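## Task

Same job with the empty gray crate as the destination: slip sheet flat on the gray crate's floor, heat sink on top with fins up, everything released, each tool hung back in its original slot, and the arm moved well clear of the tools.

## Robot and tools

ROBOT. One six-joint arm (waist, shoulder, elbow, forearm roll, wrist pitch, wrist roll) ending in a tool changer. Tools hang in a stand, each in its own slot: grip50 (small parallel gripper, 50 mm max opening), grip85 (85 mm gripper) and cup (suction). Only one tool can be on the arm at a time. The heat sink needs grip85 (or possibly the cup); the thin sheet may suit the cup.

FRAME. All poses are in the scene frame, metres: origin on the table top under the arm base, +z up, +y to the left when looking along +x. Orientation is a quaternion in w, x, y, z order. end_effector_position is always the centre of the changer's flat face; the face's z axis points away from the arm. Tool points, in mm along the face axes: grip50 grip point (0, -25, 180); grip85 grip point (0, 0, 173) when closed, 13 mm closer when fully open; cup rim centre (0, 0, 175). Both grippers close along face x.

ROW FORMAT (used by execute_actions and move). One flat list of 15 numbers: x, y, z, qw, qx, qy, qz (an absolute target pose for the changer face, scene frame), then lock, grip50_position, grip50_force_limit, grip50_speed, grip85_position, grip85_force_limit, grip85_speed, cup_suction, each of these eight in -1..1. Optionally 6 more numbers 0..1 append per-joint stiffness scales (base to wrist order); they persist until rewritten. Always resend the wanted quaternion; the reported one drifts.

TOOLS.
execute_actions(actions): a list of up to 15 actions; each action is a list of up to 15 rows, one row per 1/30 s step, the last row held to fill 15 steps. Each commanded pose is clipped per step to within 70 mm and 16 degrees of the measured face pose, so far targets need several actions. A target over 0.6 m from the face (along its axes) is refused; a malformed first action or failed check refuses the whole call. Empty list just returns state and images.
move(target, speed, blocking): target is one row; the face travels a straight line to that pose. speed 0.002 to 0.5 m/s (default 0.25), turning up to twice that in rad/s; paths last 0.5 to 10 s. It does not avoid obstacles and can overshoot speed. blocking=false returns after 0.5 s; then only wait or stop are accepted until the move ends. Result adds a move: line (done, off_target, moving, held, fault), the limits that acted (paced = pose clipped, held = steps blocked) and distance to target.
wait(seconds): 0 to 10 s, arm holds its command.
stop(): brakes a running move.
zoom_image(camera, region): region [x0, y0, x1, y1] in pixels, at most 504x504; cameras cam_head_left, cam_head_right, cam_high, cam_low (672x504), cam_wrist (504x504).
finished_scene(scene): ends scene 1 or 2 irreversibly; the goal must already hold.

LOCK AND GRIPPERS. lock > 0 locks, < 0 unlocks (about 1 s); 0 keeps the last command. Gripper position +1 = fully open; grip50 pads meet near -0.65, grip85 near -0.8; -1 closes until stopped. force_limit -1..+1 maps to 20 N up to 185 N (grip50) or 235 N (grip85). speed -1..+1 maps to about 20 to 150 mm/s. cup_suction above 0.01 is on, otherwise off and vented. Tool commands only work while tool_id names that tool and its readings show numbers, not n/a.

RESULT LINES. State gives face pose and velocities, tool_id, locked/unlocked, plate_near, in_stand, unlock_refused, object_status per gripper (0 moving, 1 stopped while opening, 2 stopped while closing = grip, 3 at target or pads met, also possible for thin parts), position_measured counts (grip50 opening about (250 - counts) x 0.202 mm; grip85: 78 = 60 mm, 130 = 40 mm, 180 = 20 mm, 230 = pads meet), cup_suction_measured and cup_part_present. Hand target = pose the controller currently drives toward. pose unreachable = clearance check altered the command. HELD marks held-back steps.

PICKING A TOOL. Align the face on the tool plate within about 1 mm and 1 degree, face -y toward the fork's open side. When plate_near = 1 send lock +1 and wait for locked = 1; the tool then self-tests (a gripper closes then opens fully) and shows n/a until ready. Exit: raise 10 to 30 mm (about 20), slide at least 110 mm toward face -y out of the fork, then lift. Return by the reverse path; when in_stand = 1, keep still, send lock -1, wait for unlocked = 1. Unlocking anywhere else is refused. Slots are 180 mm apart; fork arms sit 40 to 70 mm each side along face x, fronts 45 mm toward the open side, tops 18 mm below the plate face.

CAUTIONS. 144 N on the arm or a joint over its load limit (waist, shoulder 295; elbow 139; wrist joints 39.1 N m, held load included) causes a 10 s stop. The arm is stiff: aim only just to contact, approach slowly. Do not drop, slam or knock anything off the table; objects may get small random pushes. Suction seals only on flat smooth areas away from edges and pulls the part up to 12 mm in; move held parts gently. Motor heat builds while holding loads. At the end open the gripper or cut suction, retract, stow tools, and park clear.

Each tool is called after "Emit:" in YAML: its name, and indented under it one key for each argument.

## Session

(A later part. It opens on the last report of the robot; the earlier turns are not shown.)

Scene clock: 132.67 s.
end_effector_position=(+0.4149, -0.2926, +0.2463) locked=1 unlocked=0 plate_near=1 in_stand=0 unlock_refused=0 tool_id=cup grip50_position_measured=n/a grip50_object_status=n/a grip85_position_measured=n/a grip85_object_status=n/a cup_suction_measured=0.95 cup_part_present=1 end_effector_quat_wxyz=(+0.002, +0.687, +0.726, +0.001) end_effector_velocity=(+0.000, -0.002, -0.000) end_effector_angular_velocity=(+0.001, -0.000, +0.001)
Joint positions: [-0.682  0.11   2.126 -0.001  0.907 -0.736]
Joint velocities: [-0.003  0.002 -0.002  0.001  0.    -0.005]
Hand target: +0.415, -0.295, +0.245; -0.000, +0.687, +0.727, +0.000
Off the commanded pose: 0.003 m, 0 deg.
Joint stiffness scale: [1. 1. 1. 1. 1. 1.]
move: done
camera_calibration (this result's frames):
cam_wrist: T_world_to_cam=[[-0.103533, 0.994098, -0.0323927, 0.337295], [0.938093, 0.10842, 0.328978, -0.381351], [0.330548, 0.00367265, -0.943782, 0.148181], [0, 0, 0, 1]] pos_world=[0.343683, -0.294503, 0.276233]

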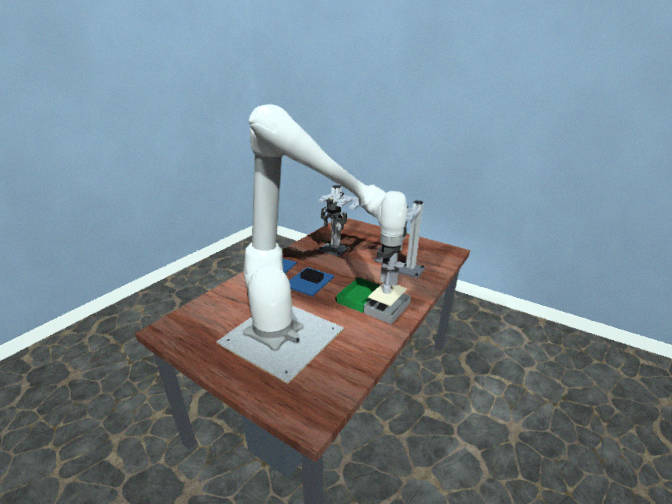

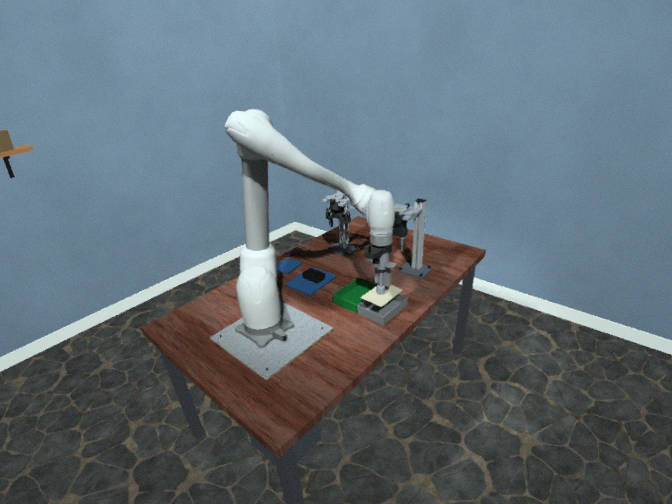

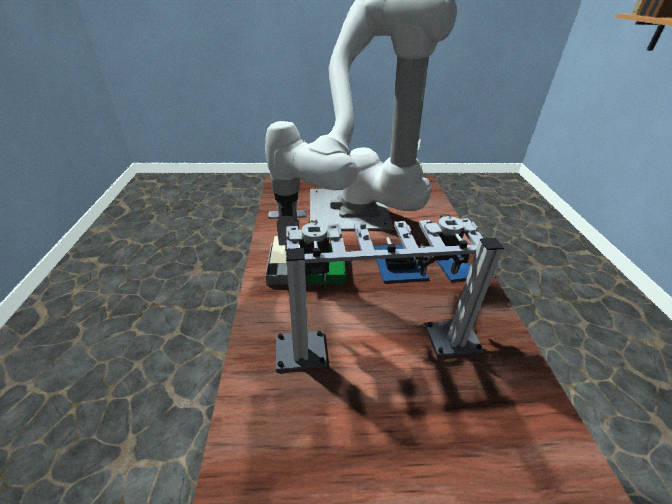

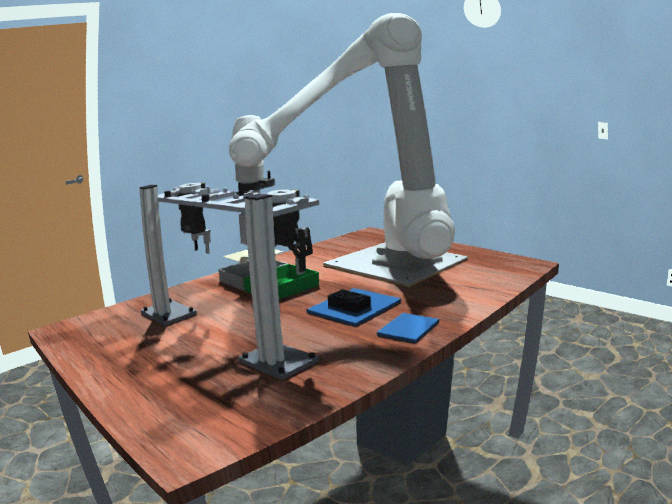

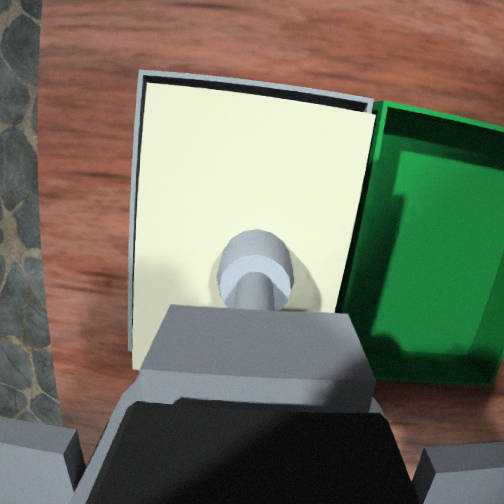

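Emit:
move:
  target: [0.414,-0.298,0.225,0,0.687,0.7266,0,0,0,0,0,0.8,0,0,1]
  speed: 0.03

Emit:
move:
  target: [0.414,-0.298,0.168,0,0.687,0.7266,0,0,0,0,0,0.8,0,0,1]
  speed: 0.025

Emit:
execute_actions:
  actions:
    - [[0.414,-0.298,0.168,0,0.687,0.7266,0,0,0,0,0,0.8,0,0,0]]
    - [[0.414,-0.298,0.172,0,0.687,0.7266,0,0,0,0,0,0.8,0,0,0]]

Emit:
move:
  target: [0.414,-0.298,0.25,0,0.687,0.7266,0,0,0,0,0,0.8,0,0,0]
  speed: 0.05

Emit:
move:
  target: [0.53,-0.032,0.383,0,0.687,0.7266,0,0,0,0,0,0.8,0,0,0]

Emit:
move:
  target: [0.683,-0.024,0.38,0,0.687,0.7266,0,0,0,0,0,0.8,0,0,0]
  speed: 0.08

Emit:
move:
  target: [0.682,-0.024,0.356,0,0.687,0.7266,0,0,0,0,0,0.8,0,0,0]
  speed: 0.015

Emit:
execute_actions:
  actions:
    - [[0.682,-0.024,0.357,0,0.687,0.7266,0,-1,0,0,0,0.8,0,0,0]]
    - [[0.682,-0.024,0.357,0,0.687,0.7266,0,-1,0,0,0,0.8,0,0,0]]
    - [[0.682,-0.024,0.357,0,0.687,0.7266,0,-1,0,0,0,0.8,0,0,0]]

Scene clock: 145.10 s.
end_effector_position=(+0.4150, -0.2964, +0.2283) locked=1 unlocked=0 plate_near=1 in_stand=0 unlock_refused=0 tool_id=cup grip50_position_measured=n/a grip50_object_status=n/a grip85_position_measured=n/a grip85_object_status=n/a cup_suction_measured=0.95 cup_part_present=1 end_effector_quat_wxyz=(+0.001, +0.687, +0.726, +0.001) end_effector_velocity=(-0.000, -0.000, -0.002) end_effector_angular_velocity=(+0.000, +0.000, -0.001)
Joint positions: [-0.687  0.136  2.138 -0.001  0.871 -0.741]
Joint velocities: [-0.001  0.003  0.001  0.    -0.004  0.   ]
Hand target: +0.414, -0.298, +0.225; -0.000, +0.687, +0.727, +0.000
Off the commanded pose: 0.004 m, 0 deg.
Joint stiffness scale: [1. 1. 1. 1. 1. 1.]
move: off_target
camera_calibration (this result's frames):
cam_wrist: T_world_to_cam=[[-0.103468, 0.994143, -0.0312265, 0.340194], [0.938506, 0.107978, 0.327944, -0.375236], [0.329395, 0.00462529, -0.944181, 0.132047], [0, 0, 0, 1]] pos_world=[0.343864, -0.298295, 0.258356]

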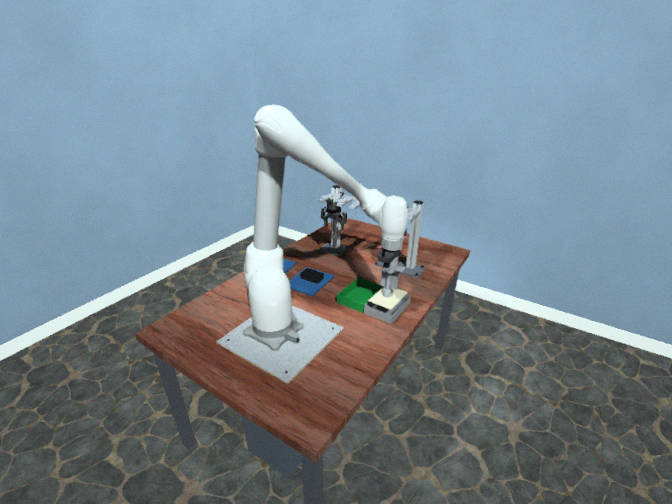

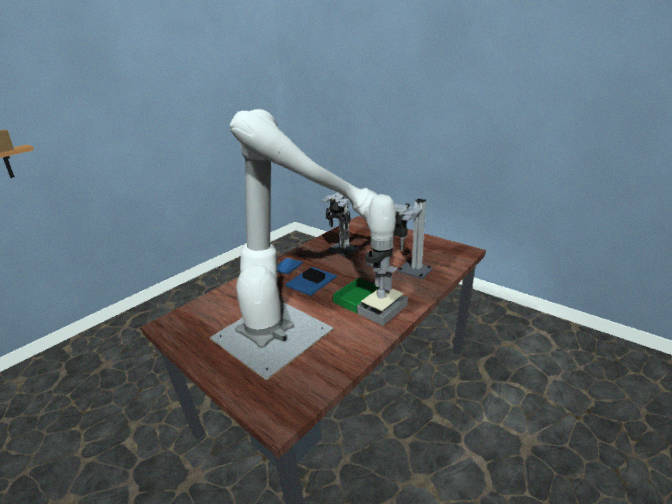

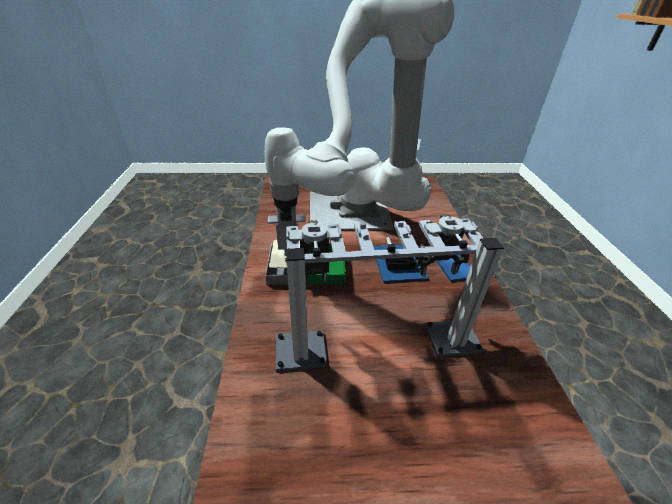

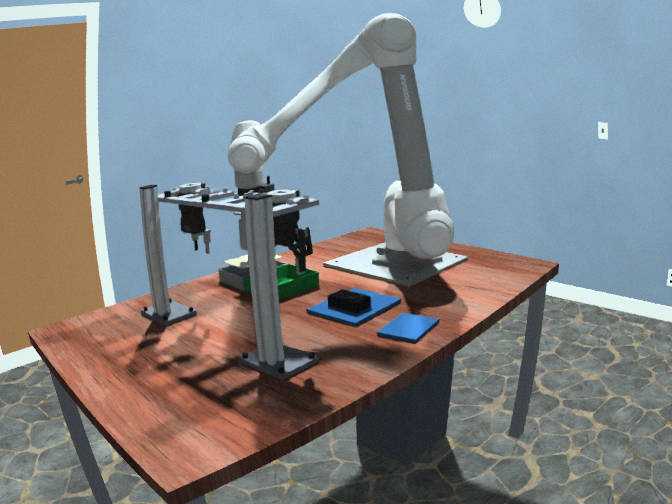

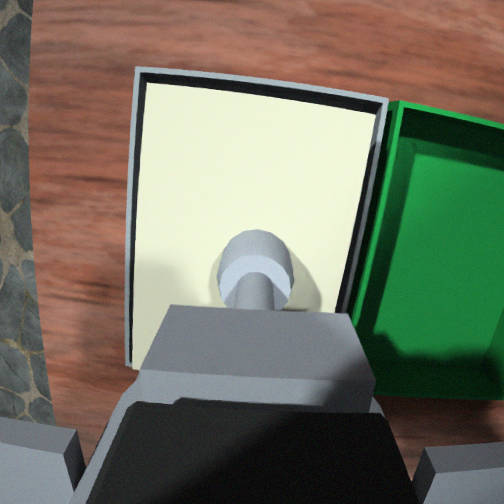

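Scene clock: 147.80 s.
end_effector_position=(+0.4153, -0.2966, +0.1713) locked=1 unlocked=0 plate_near=1 in_stand=0 unlock_refused=0 tool_id=cup grip50_position_measured=n/a grip50_object_status=n/a grip85_position_measured=n/a grip85_object_status=n/a cup_suction_measured=0.95 cup_part_present=1 end_effector_quat_wxyz=(+0.001, +0.687, +0.726, +0.001) end_effector_velocity=(+0.001, -0.001, -0.002) end_effector_angular_velocity=(-0.002, -0.002, +0.000)
Joint positions: [-0.688  0.212  2.182 -0.001  0.75  -0.741]
Joint velocities: [-0.     0.003  0.     0.    -0.006 -0.   ]
Hand target: +0.414, -0.298, +0.168; -0.000, +0.687, +0.727, +0.000
Off the commanded pose: 0.004 m, 0 deg.
Joint stiffness scale: [1. 1. 1. 1. 1. 1.]
move: off_target
camera_calibration (this result's frames):
cam_wrist: T_world_to_cam=[[-0.103261, 0.994167, -0.0311263, 0.338552], [0.938517, 0.10775, 0.327987, -0.356815], [0.329427, 0.00465573, -0.944169, 0.0780949], [0, 0, 0, 1]] pos_world=[0.34411, -0.298494, 0.201303]

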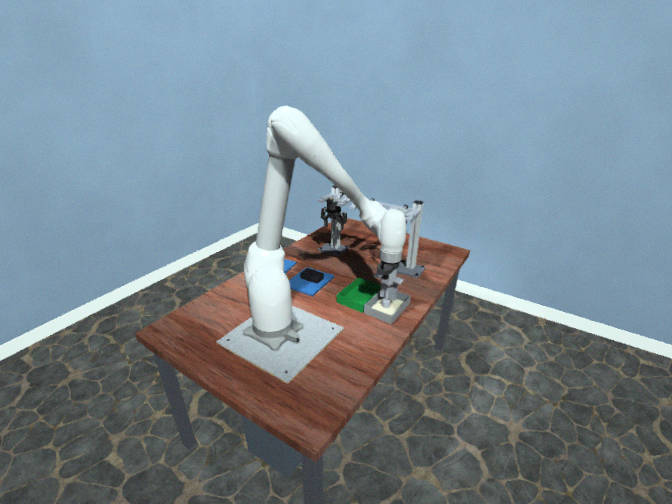

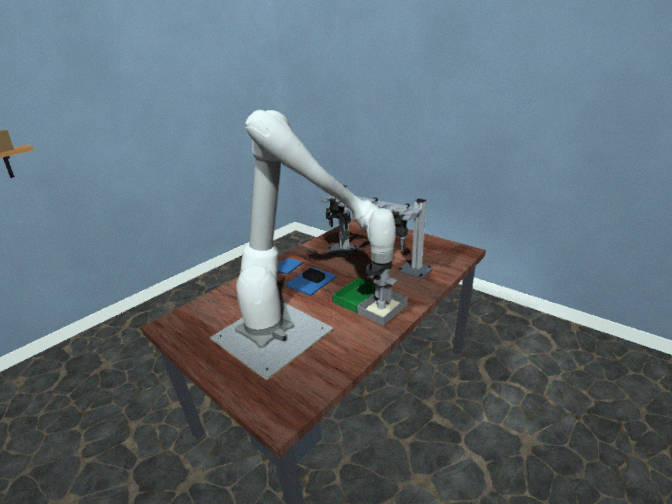

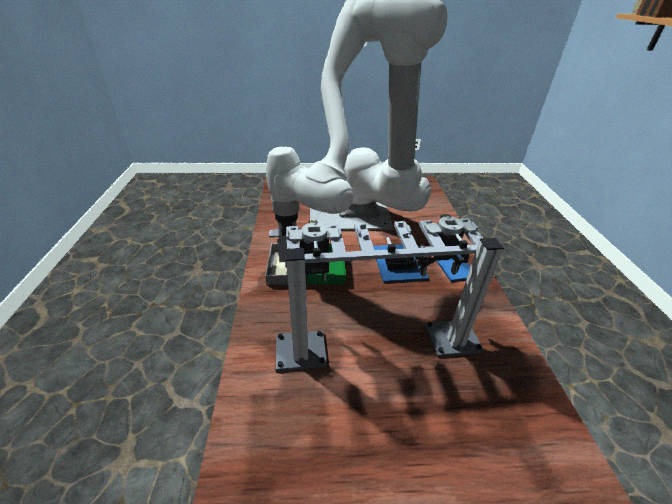

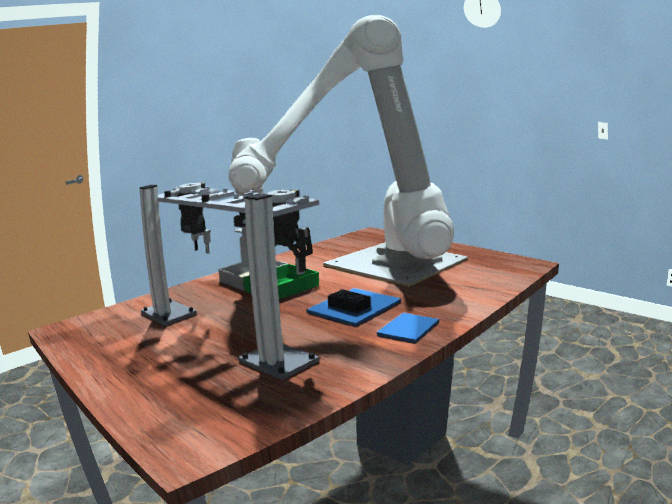

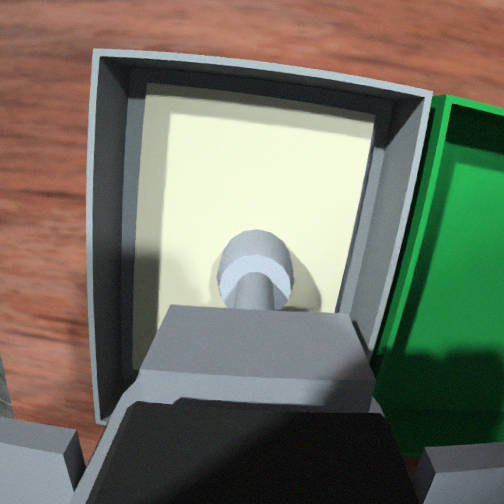

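Scene clock: 148.80 s.
end_effector_position=(+0.4154, -0.2967, +0.1713) locked=1 unlocked=0 plate_near=1 in_stand=0 unlock_refused=0 tool_id=cup grip50_position_measured=n/a grip50_object_status=n/a grip85_position_measured=n/a grip85_object_status=n/a cup_suction_measured=0.00 cup_part_present=0 end_effector_quat_wxyz=(+0.001, +0.687, +0.726, +0.001) end_effector_velocity=(+0.000, +0.000, +0.000) end_effector_angular_velocity=(+0.001, -0.000, +0.000)
Joint positions: [-0.688  0.212  2.182 -0.001  0.75  -0.741]
Joint velocities: [ 0.    -0.    -0.001  0.001  0.001 -0.001]
Hand target: +0.414, -0.298, +0.172; +0.000, +0.687, +0.727, -0.000
Off the commanded pose: 0.002 m, 0 deg.
Joint stiffness scale: [1. 1. 1. 1. 1. 1.]
Step readings (end_effector_position; steps 1 to 15: 1st action; 16 to 30: 2nd action):
0: (+0.4153, -0.2966, +0.1713)
1: (+0.4153, -0.2966, +0.1712)
2: (+0.4153, -0.2966, +0.1712)
4: (+0.4153, -0.2966, +0.1712)
8: (+0.4153, -0.2966, +0.1712)
15: (+0.4153, -0.2966, +0.1712)
16: (+0.4153, -0.2966, +0.1712)
17: (+0.4154, -0.2967, +0.1712)
19: (+0.4154, -0.2967, +0.1712)
23: (+0.4154, -0.2967, +0.1712)
30: end_effector_position above
camera_calibration (this result's frames):
cam_wrist: T_world_to_cam=[[-0.10325, 0.994167, -0.0311539, 0.338655], [0.938508, 0.107749, 0.328012, -0.356896], [0.329456, 0.00462914, -0.94416, 0.0780124], [0, 0, 0, 1]] pos_world=[0.344214, -0.298586, 0.201273]

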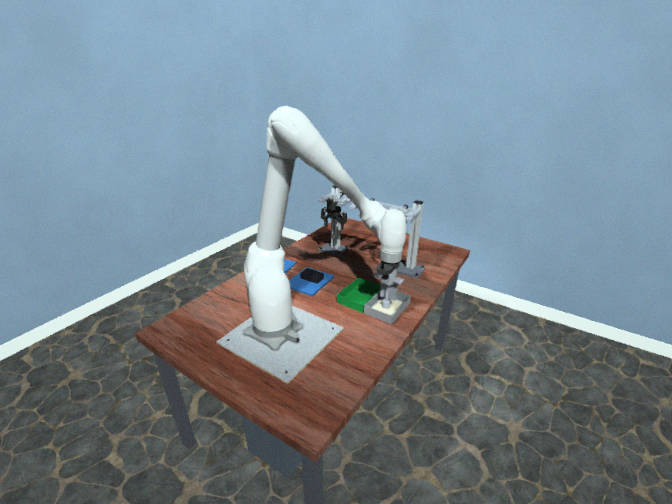

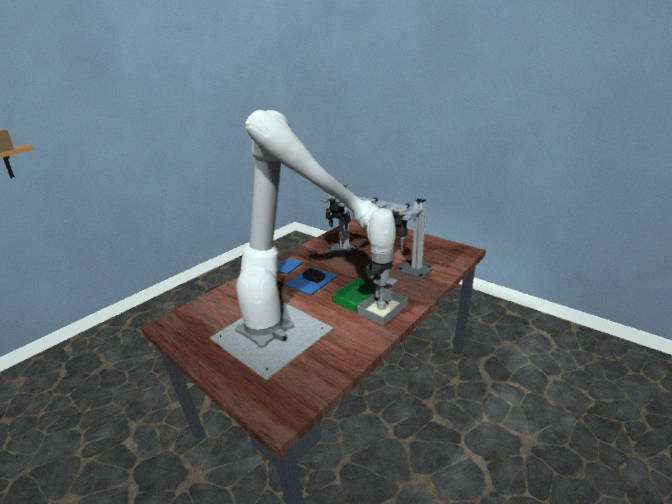

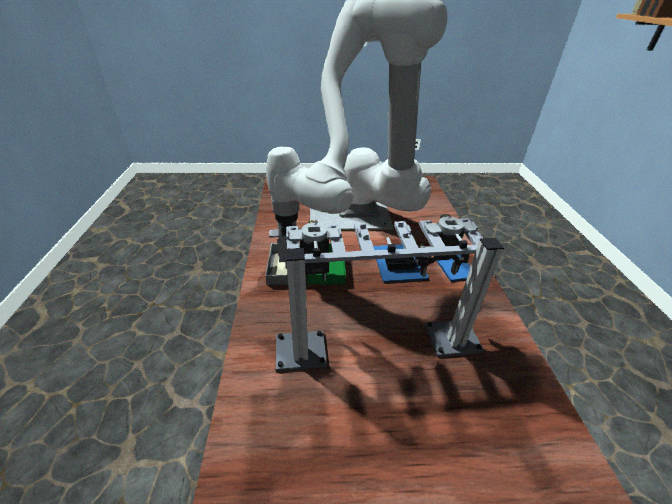

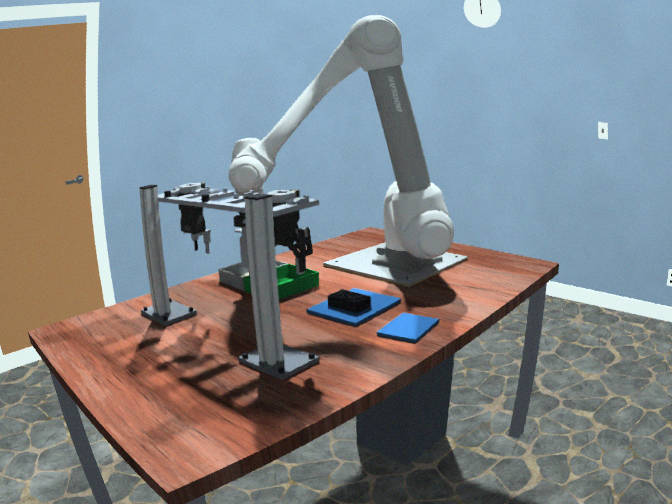

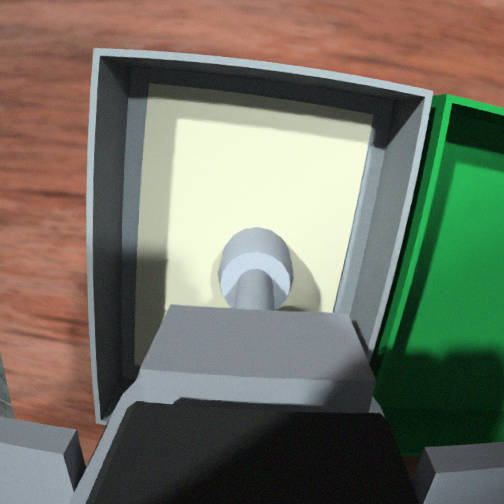

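Scene clock: 150.73 s.
end_effector_position=(+0.4152, -0.2968, +0.2466) locked=1 unlocked=0 plate_near=1 in_stand=0 unlock_refused=0 tool_id=cup grip50_position_measured=n/a grip50_object_status=n/a grip85_position_measured=n/a grip85_object_status=n/a cup_suction_measured=0.00 cup_part_present=0 end_effector_quat_wxyz=(-0.001, +0.687, +0.726, +0.001) end_effector_velocity=(-0.000, +0.000, +0.002) end_effector_angular_velocity=(+0.001, +0.002, -0.001)
Joint positions: [-0.688  0.116  2.119 -0.001  0.914 -0.741]
Joint velocities: [-0.    -0.002 -0.002  0.     0.007  0.001]
Hand target: +0.414, -0.298, +0.250; +0.000, +0.687, +0.727, -0.000
Off the commanded pose: 0.004 m, 0 deg.
Joint stiffness scale: [1. 1. 1. 1. 1. 1.]
move: off_target
camera_calibration (this result's frames):
cam_wrist: T_world_to_cam=[[-0.103223, 0.994264, -0.028015, 0.340322], [0.9397, 0.106713, 0.324926, -0.381433], [0.326052, 0.00721405, -0.945324, 0.151665], [0, 0, 0, 1]] pos_world=[0.344111, -0.29876, 0.276844]

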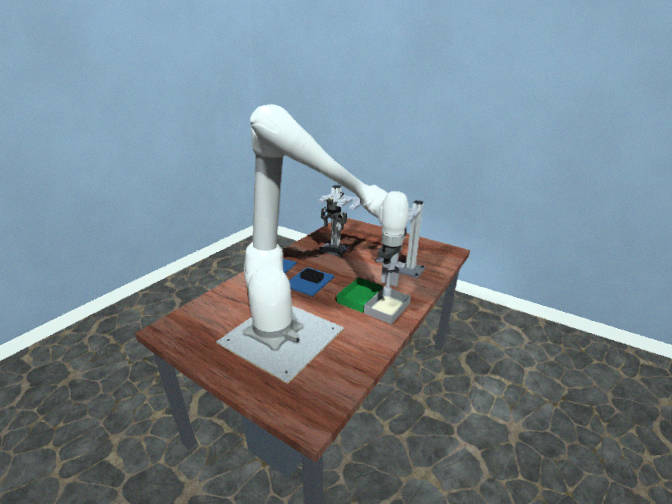

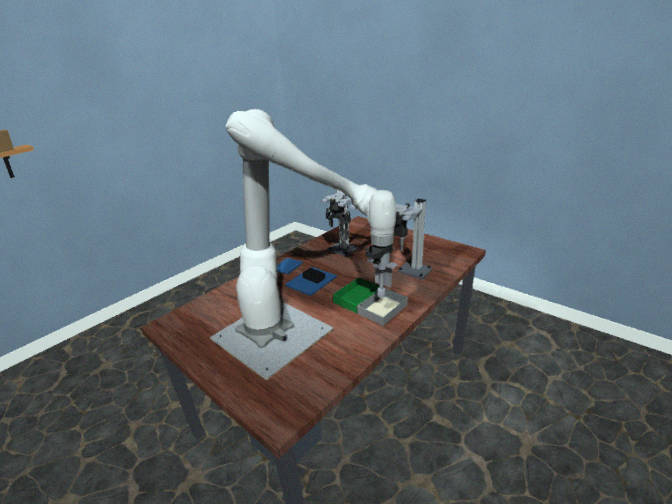

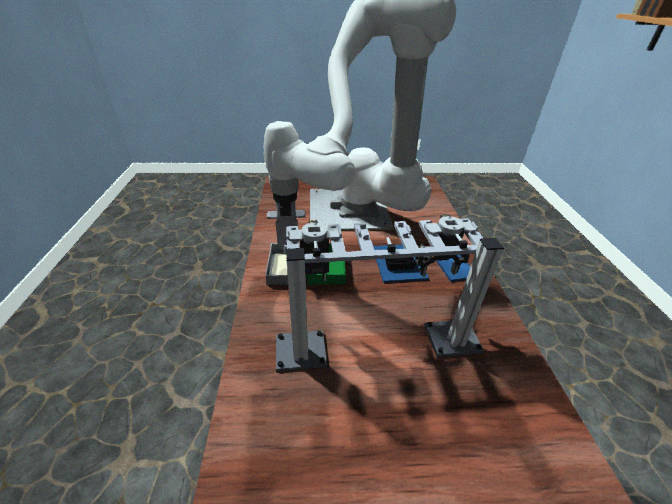

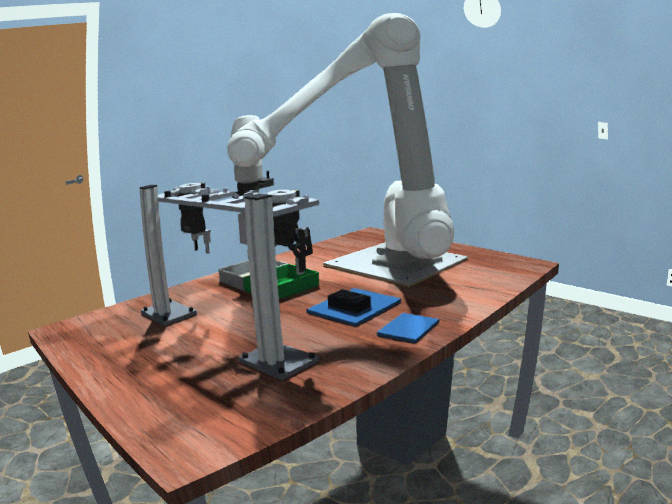

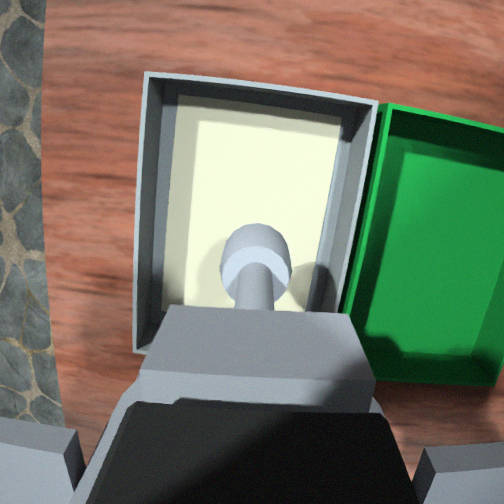

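Scene clock: 152.63 s.
end_effector_position=(+0.5295, -0.0336, +0.3843) locked=1 unlocked=0 plate_near=1 in_stand=0 unlock_refused=0 tool_id=cup grip50_position_measured=n/a grip50_object_status=n/a grip85_position_measured=n/a grip85_object_status=n/a cup_suction_measured=0.00 cup_part_present=0 end_effector_quat_wxyz=(+0.003, +0.687, +0.726, +0.002) end_effector_velocity=(+0.001, +0.001, +0.001) end_effector_angular_velocity=(-0.001, +0.000, -0.002)
Joint positions: [-0.13   0.022  1.936  0.     1.182 -0.184]
Joint velocities: [ 0.003  0.001 -0.002 -0.001  0.001  0.006]
Hand target: +0.531, -0.032, +0.383; +0.001, +0.687, +0.727, -0.000
Off the commanded pose: 0.002 m, 0 deg.
Joint stiffness scale: [1. 1. 1. 1. 1. 1.]
move: done
camera_calibration (this result's frames):
cam_wrist: T_world_to_cam=[[-0.102669, 0.994181, -0.0325962, 0.0957303], [0.937118, 0.107661, 0.331993, -0.562975], [0.333571, 0.0035391, -0.942718, 0.237626], [0, 0, 0, 1]] pos_world=[0.458137, -0.0354036, 0.414038]

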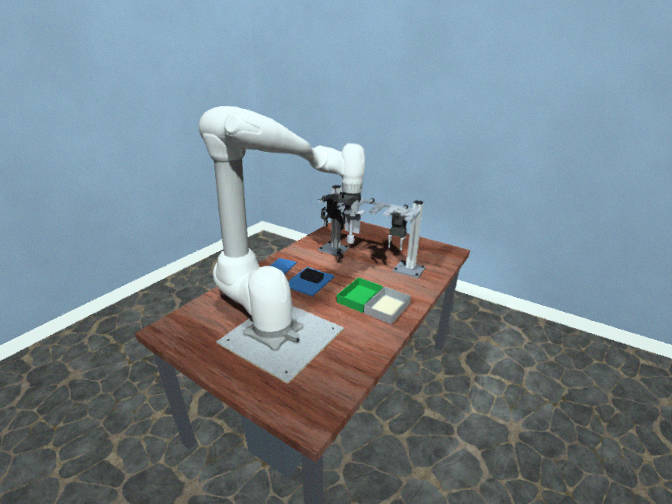

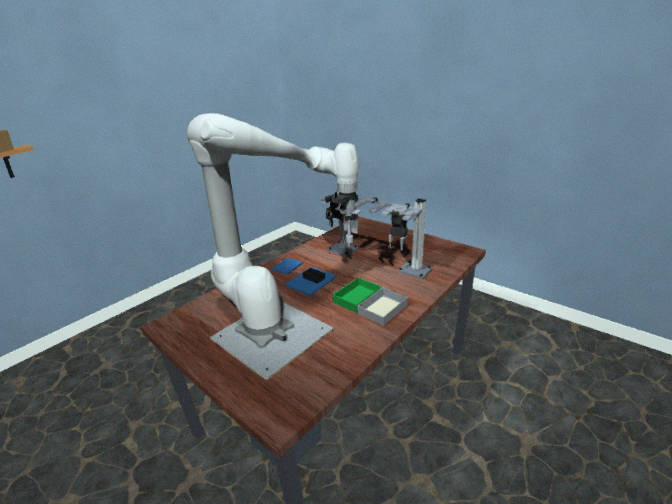

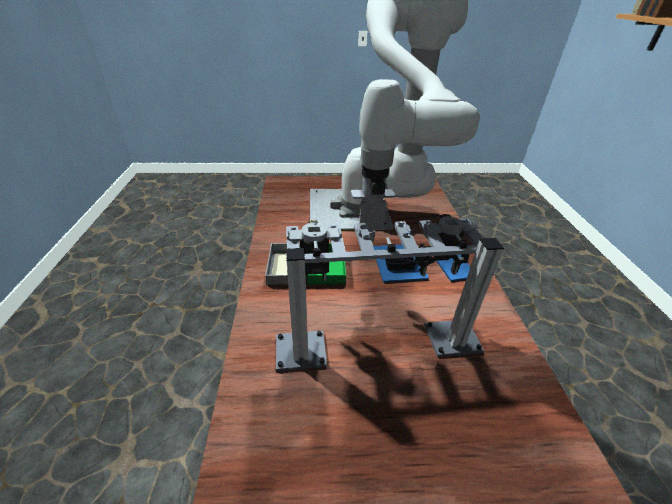

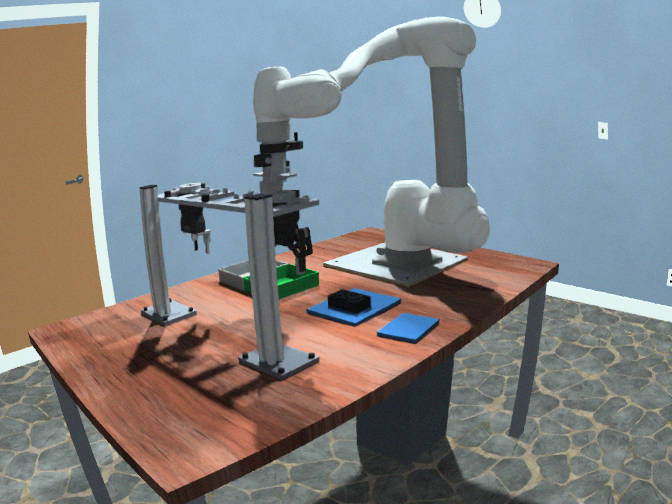

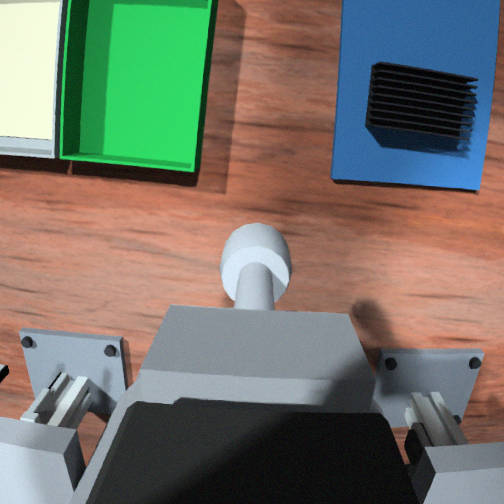

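Scene clock: 155.00 s.
end_effector_position=(+0.6817, -0.0263, +0.3818) locked=1 unlocked=0 plate_near=1 in_stand=0 unlock_refused=0 tool_id=cup grip50_position_measured=n/a grip50_object_status=n/a grip85_position_measured=n/a grip85_object_status=n/a cup_suction_measured=0.00 cup_part_present=0 end_effector_quat_wxyz=(+0.003, +0.687, +0.726, +0.002) end_effector_velocity=(+0.002, +0.000, -0.000) end_effector_angular_velocity=(-0.001, +0.001, +0.000)
Joint positions: [-0.09   0.259  1.666  0.     1.216 -0.145]
Joint velocities: [ 0.001  0.003 -0.004 -0.001  0.002  0.001]
Hand target: +0.683, -0.024, +0.380; +0.000, +0.687, +0.727, -0.000
Off the commanded pose: 0.003 m, 0 deg.
Joint stiffness scale: [1. 1. 1. 1. 1. 1.]
move: done
camera_calibration (this result's frames):
cam_wrist: T_world_to_cam=[[-0.10327, 0.994125, -0.0324295, 0.104374], [0.93723, 0.108174, 0.331509, -0.705462], [0.333069, 0.00384093, -0.942894, 0.184796], [0, 0, 0, 1]] pos_world=[0.610409, -0.0281582, 0.411495]

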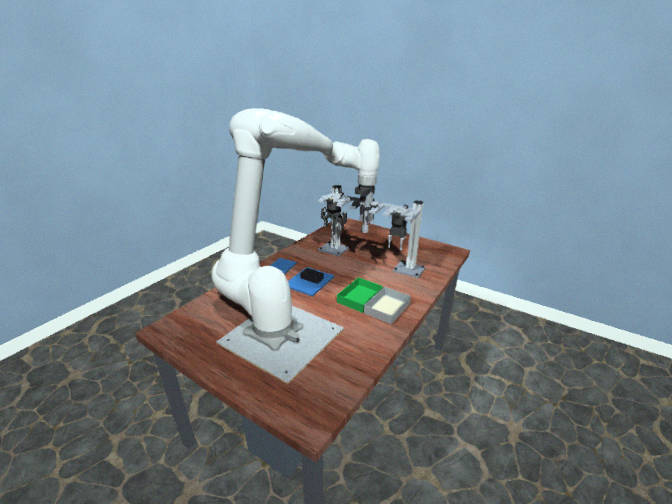

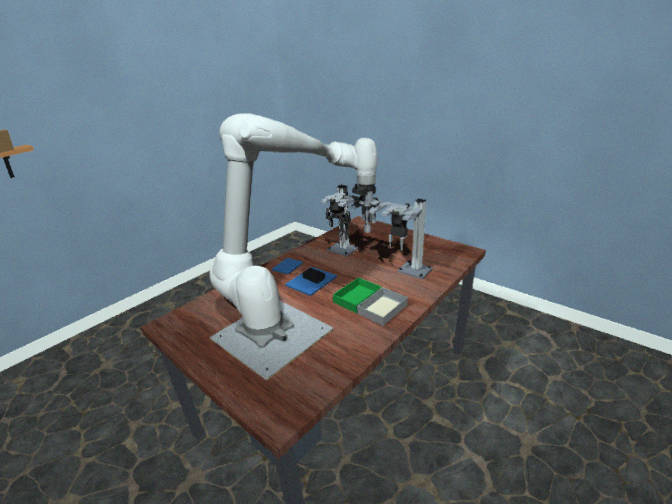

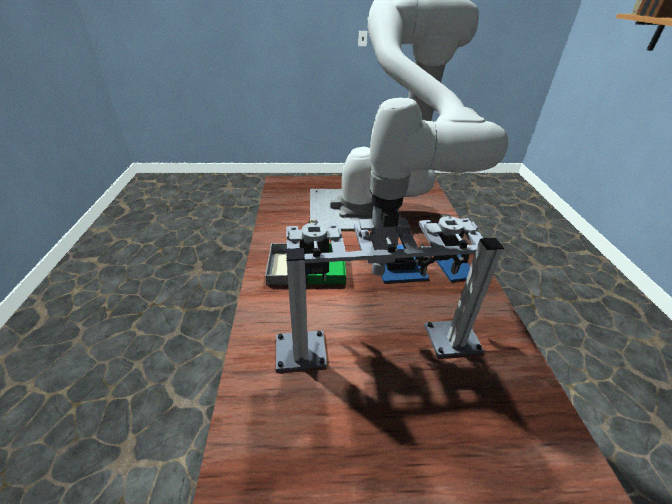

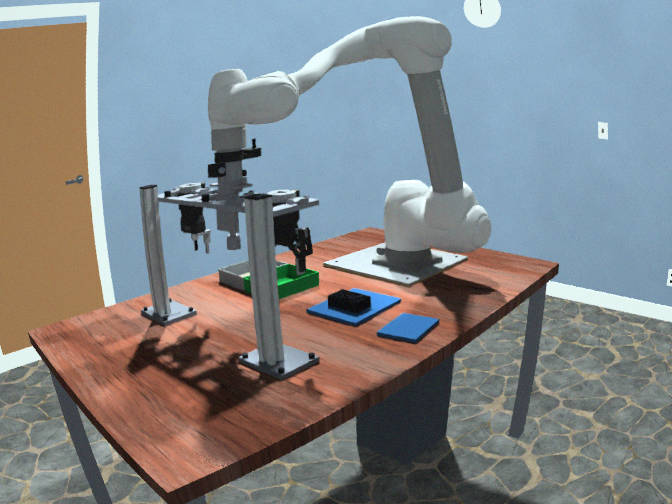

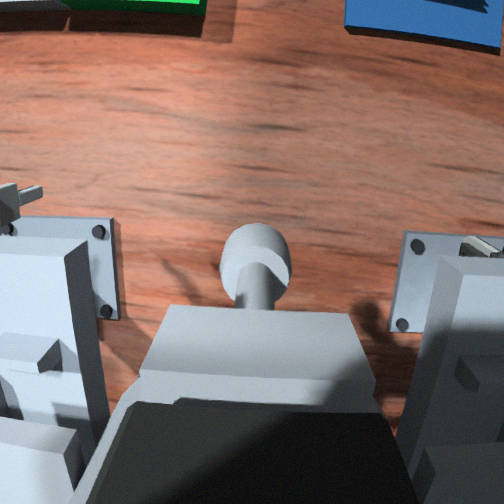

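Scene clock: 157.00 s.
end_effector_position=(+0.6822, -0.0259, +0.3613) locked=1 unlocked=0 plate_near=1 in_stand=1 unlock_refused=0 tool_id=cup grip50_position_measured=n/a grip50_object_status=n/a grip85_position_measured=n/a grip85_object_status=n/a cup_suction_measured=0.00 cup_part_present=0 end_effector_quat_wxyz=(+0.003, +0.687, +0.727, +0.002) end_effector_velocity=(+0.000, +0.000, -0.002) end_effector_angular_velocity=(-0.001, -0.000, +0.000)
Joint positions: [-0.09   0.272  1.689  0.     1.18  -0.145]
Joint velocities: [ 0.     0.001  0.002 -0.001 -0.003  0.   ]
Hand target: +0.682, -0.024, +0.356; -0.000, +0.687, +0.727, -0.000
Off the commanded pose: 0.006 m, 0 deg.
Joint stiffness scale: [1. 1. 1. 1. 1. 1.]
move: off_target
camera_calibration (this result's frames):
cam_wrist: T_world_to_cam=[[-0.10388, 0.994059, -0.0324743, 0.103821], [0.9371, 0.108764, 0.331684, -0.699174], [0.333246, 0.0040238, -0.942831, 0.165229], [0, 0, 0, 1]] pos_world=[0.610919, -0.0278245, 0.391059]

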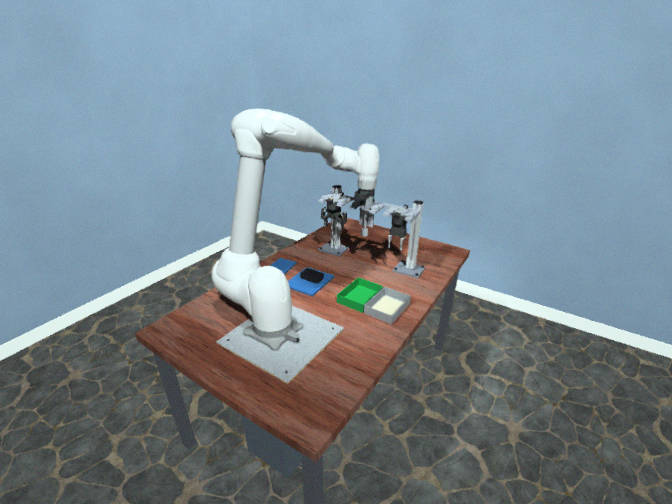

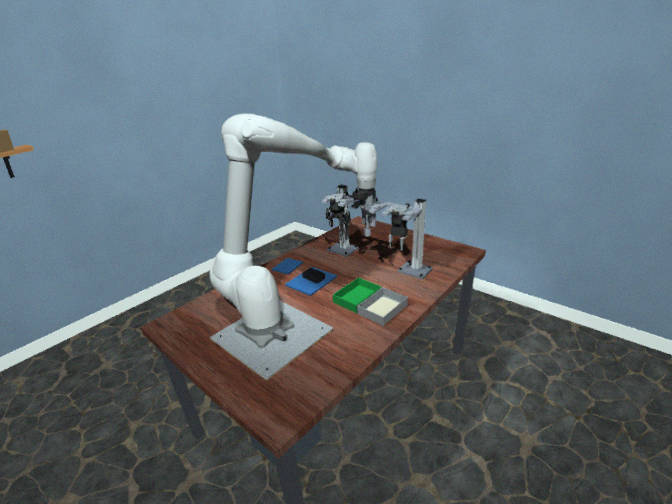

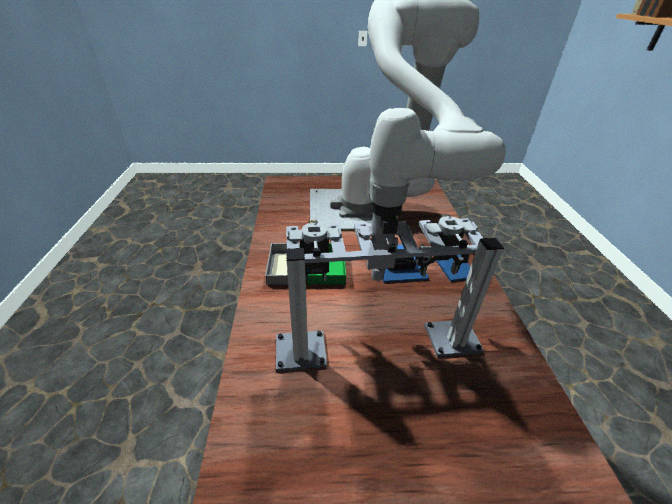

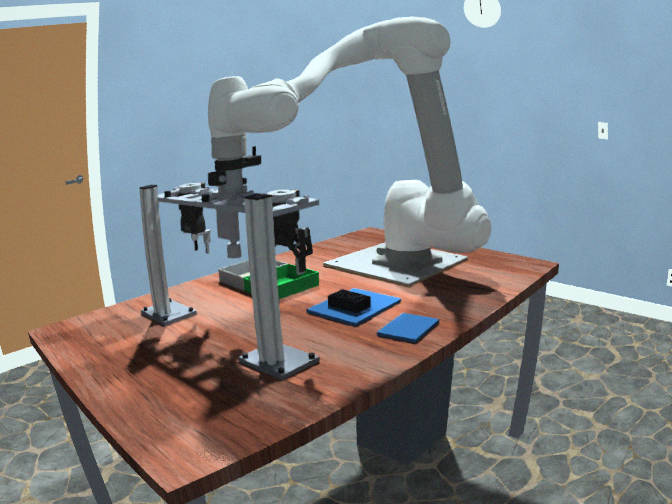

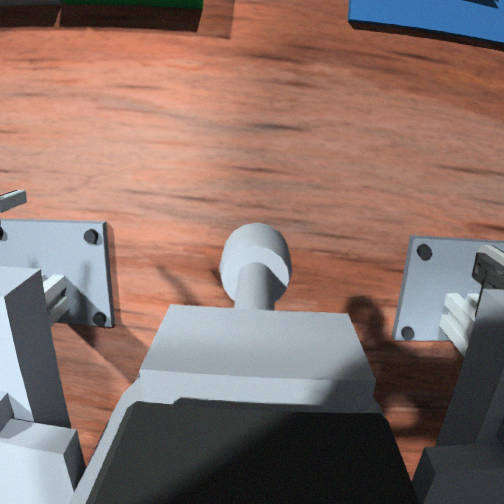

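Scene clock: 158.50 s.
end_effector_position=(+0.6820, -0.0259, +0.3604) locked=0 unlocked=1 plate_near=1 in_stand=1 unlock_refused=0 tool_id=none grip50_position_measured=n/a grip50_object_status=n/a grip85_position_measured=n/a grip85_object_status=n/a cup_suction_measured=n/a cup_part_present=n/a end_effector_quat_wxyz=(+0.002, +0.687, +0.727, +0.002) end_effector_velocity=(+0.000, +0.000, +0.000) end_effector_angular_velocity=(-0.000, -0.000, +0.000)
Joint positions: [-0.09   0.272  1.689  0.     1.18  -0.145]
Joint velocities: [ 0.     0.    -0.    -0.001  0.     0.   ]
Hand target: +0.682, -0.024, +0.357; +0.000, +0.687, +0.727, -0.000
Off the commanded pose: 0.004 m, 0 deg.
Joint stiffness scale: [1. 1. 1. 1. 1. 1.]
Step readings (end_effector_position; steps 1 to 15: 1st action; 16 to 30: 2nd action; 31 to 45: 3rd action):
0: (+0.6822, -0.0259, +0.3613)
1: (+0.6822, -0.0259, +0.3611)
2: (+0.6822, -0.0259, +0.3610)
4: (+0.6822, -0.0259, +0.3607)
8: (+0.6820, -0.0259, +0.3604)
15: (+0.6820, -0.0259, +0.3604)
16: (+0.6820, -0.0259, +0.3604)
17: (+0.6820, -0.0259, +0.3604)
19: (+0.6820, -0.0259, +0.3604)
23: (+0.6820, -0.0259, +0.3604)
30: (+0.6820, -0.0259, +0.3604)
31: (+0.6820, -0.0259, +0.3604)
32: (+0.6820, -0.0259, +0.3604)
34: (+0.6820, -0.0259, +0.3604)
38: (+0.6820, -0.0259, +0.3604)
45: end_effector_position above
camera_calibration (this result's frames):
cam_wrist: T_world_to_cam=[[-0.103914, 0.994065, -0.0321983, 0.103672], [0.937576, 0.108709, 0.330354, -0.698547], [0.331894, 0.00413999, -0.943308, 0.165517], [0, 0, 0, 1]] pos_world=[0.610779, -0.0278038, 0.39024]

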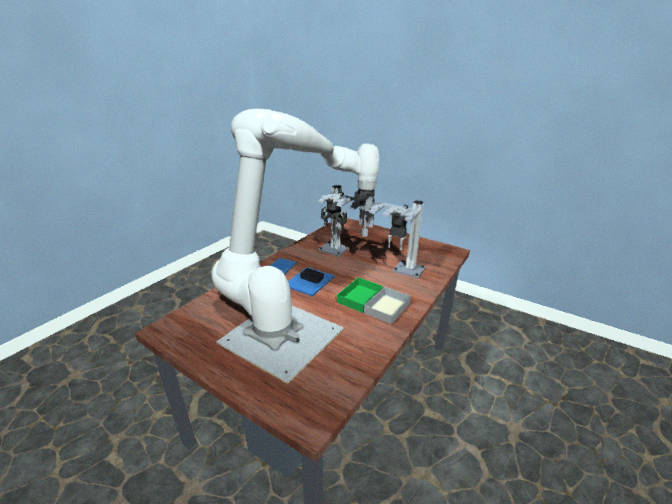

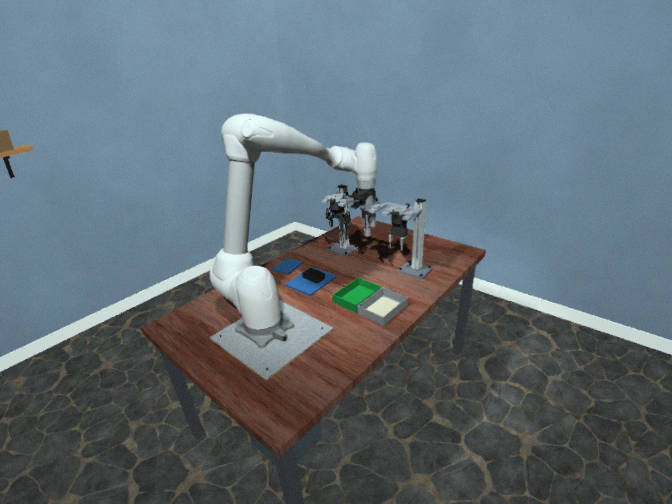

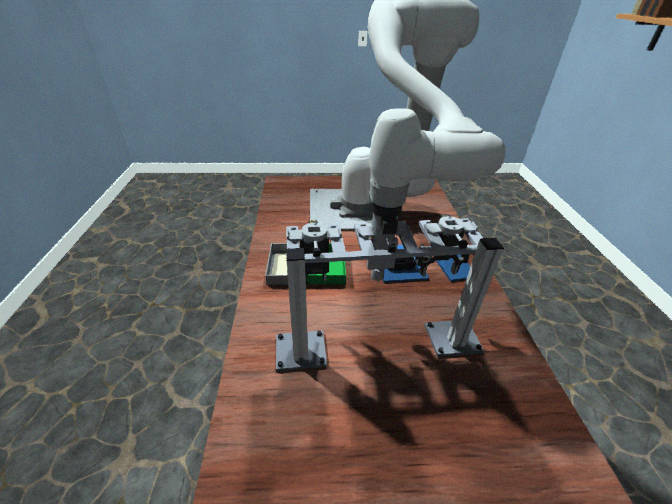

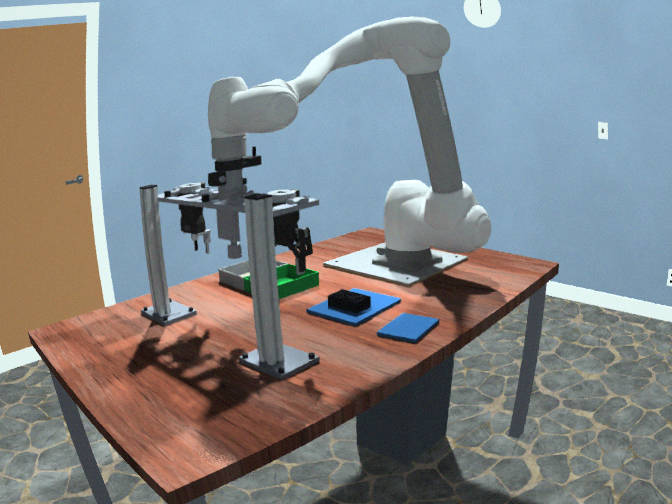

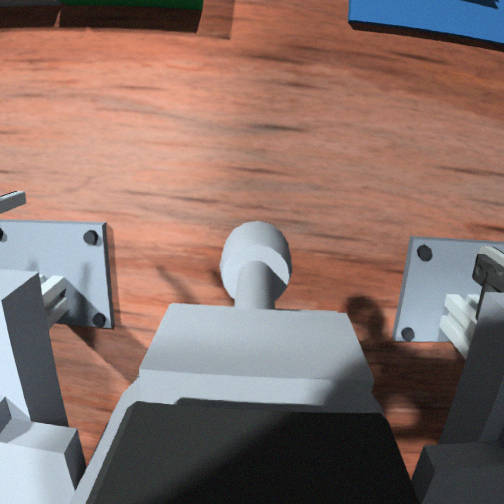

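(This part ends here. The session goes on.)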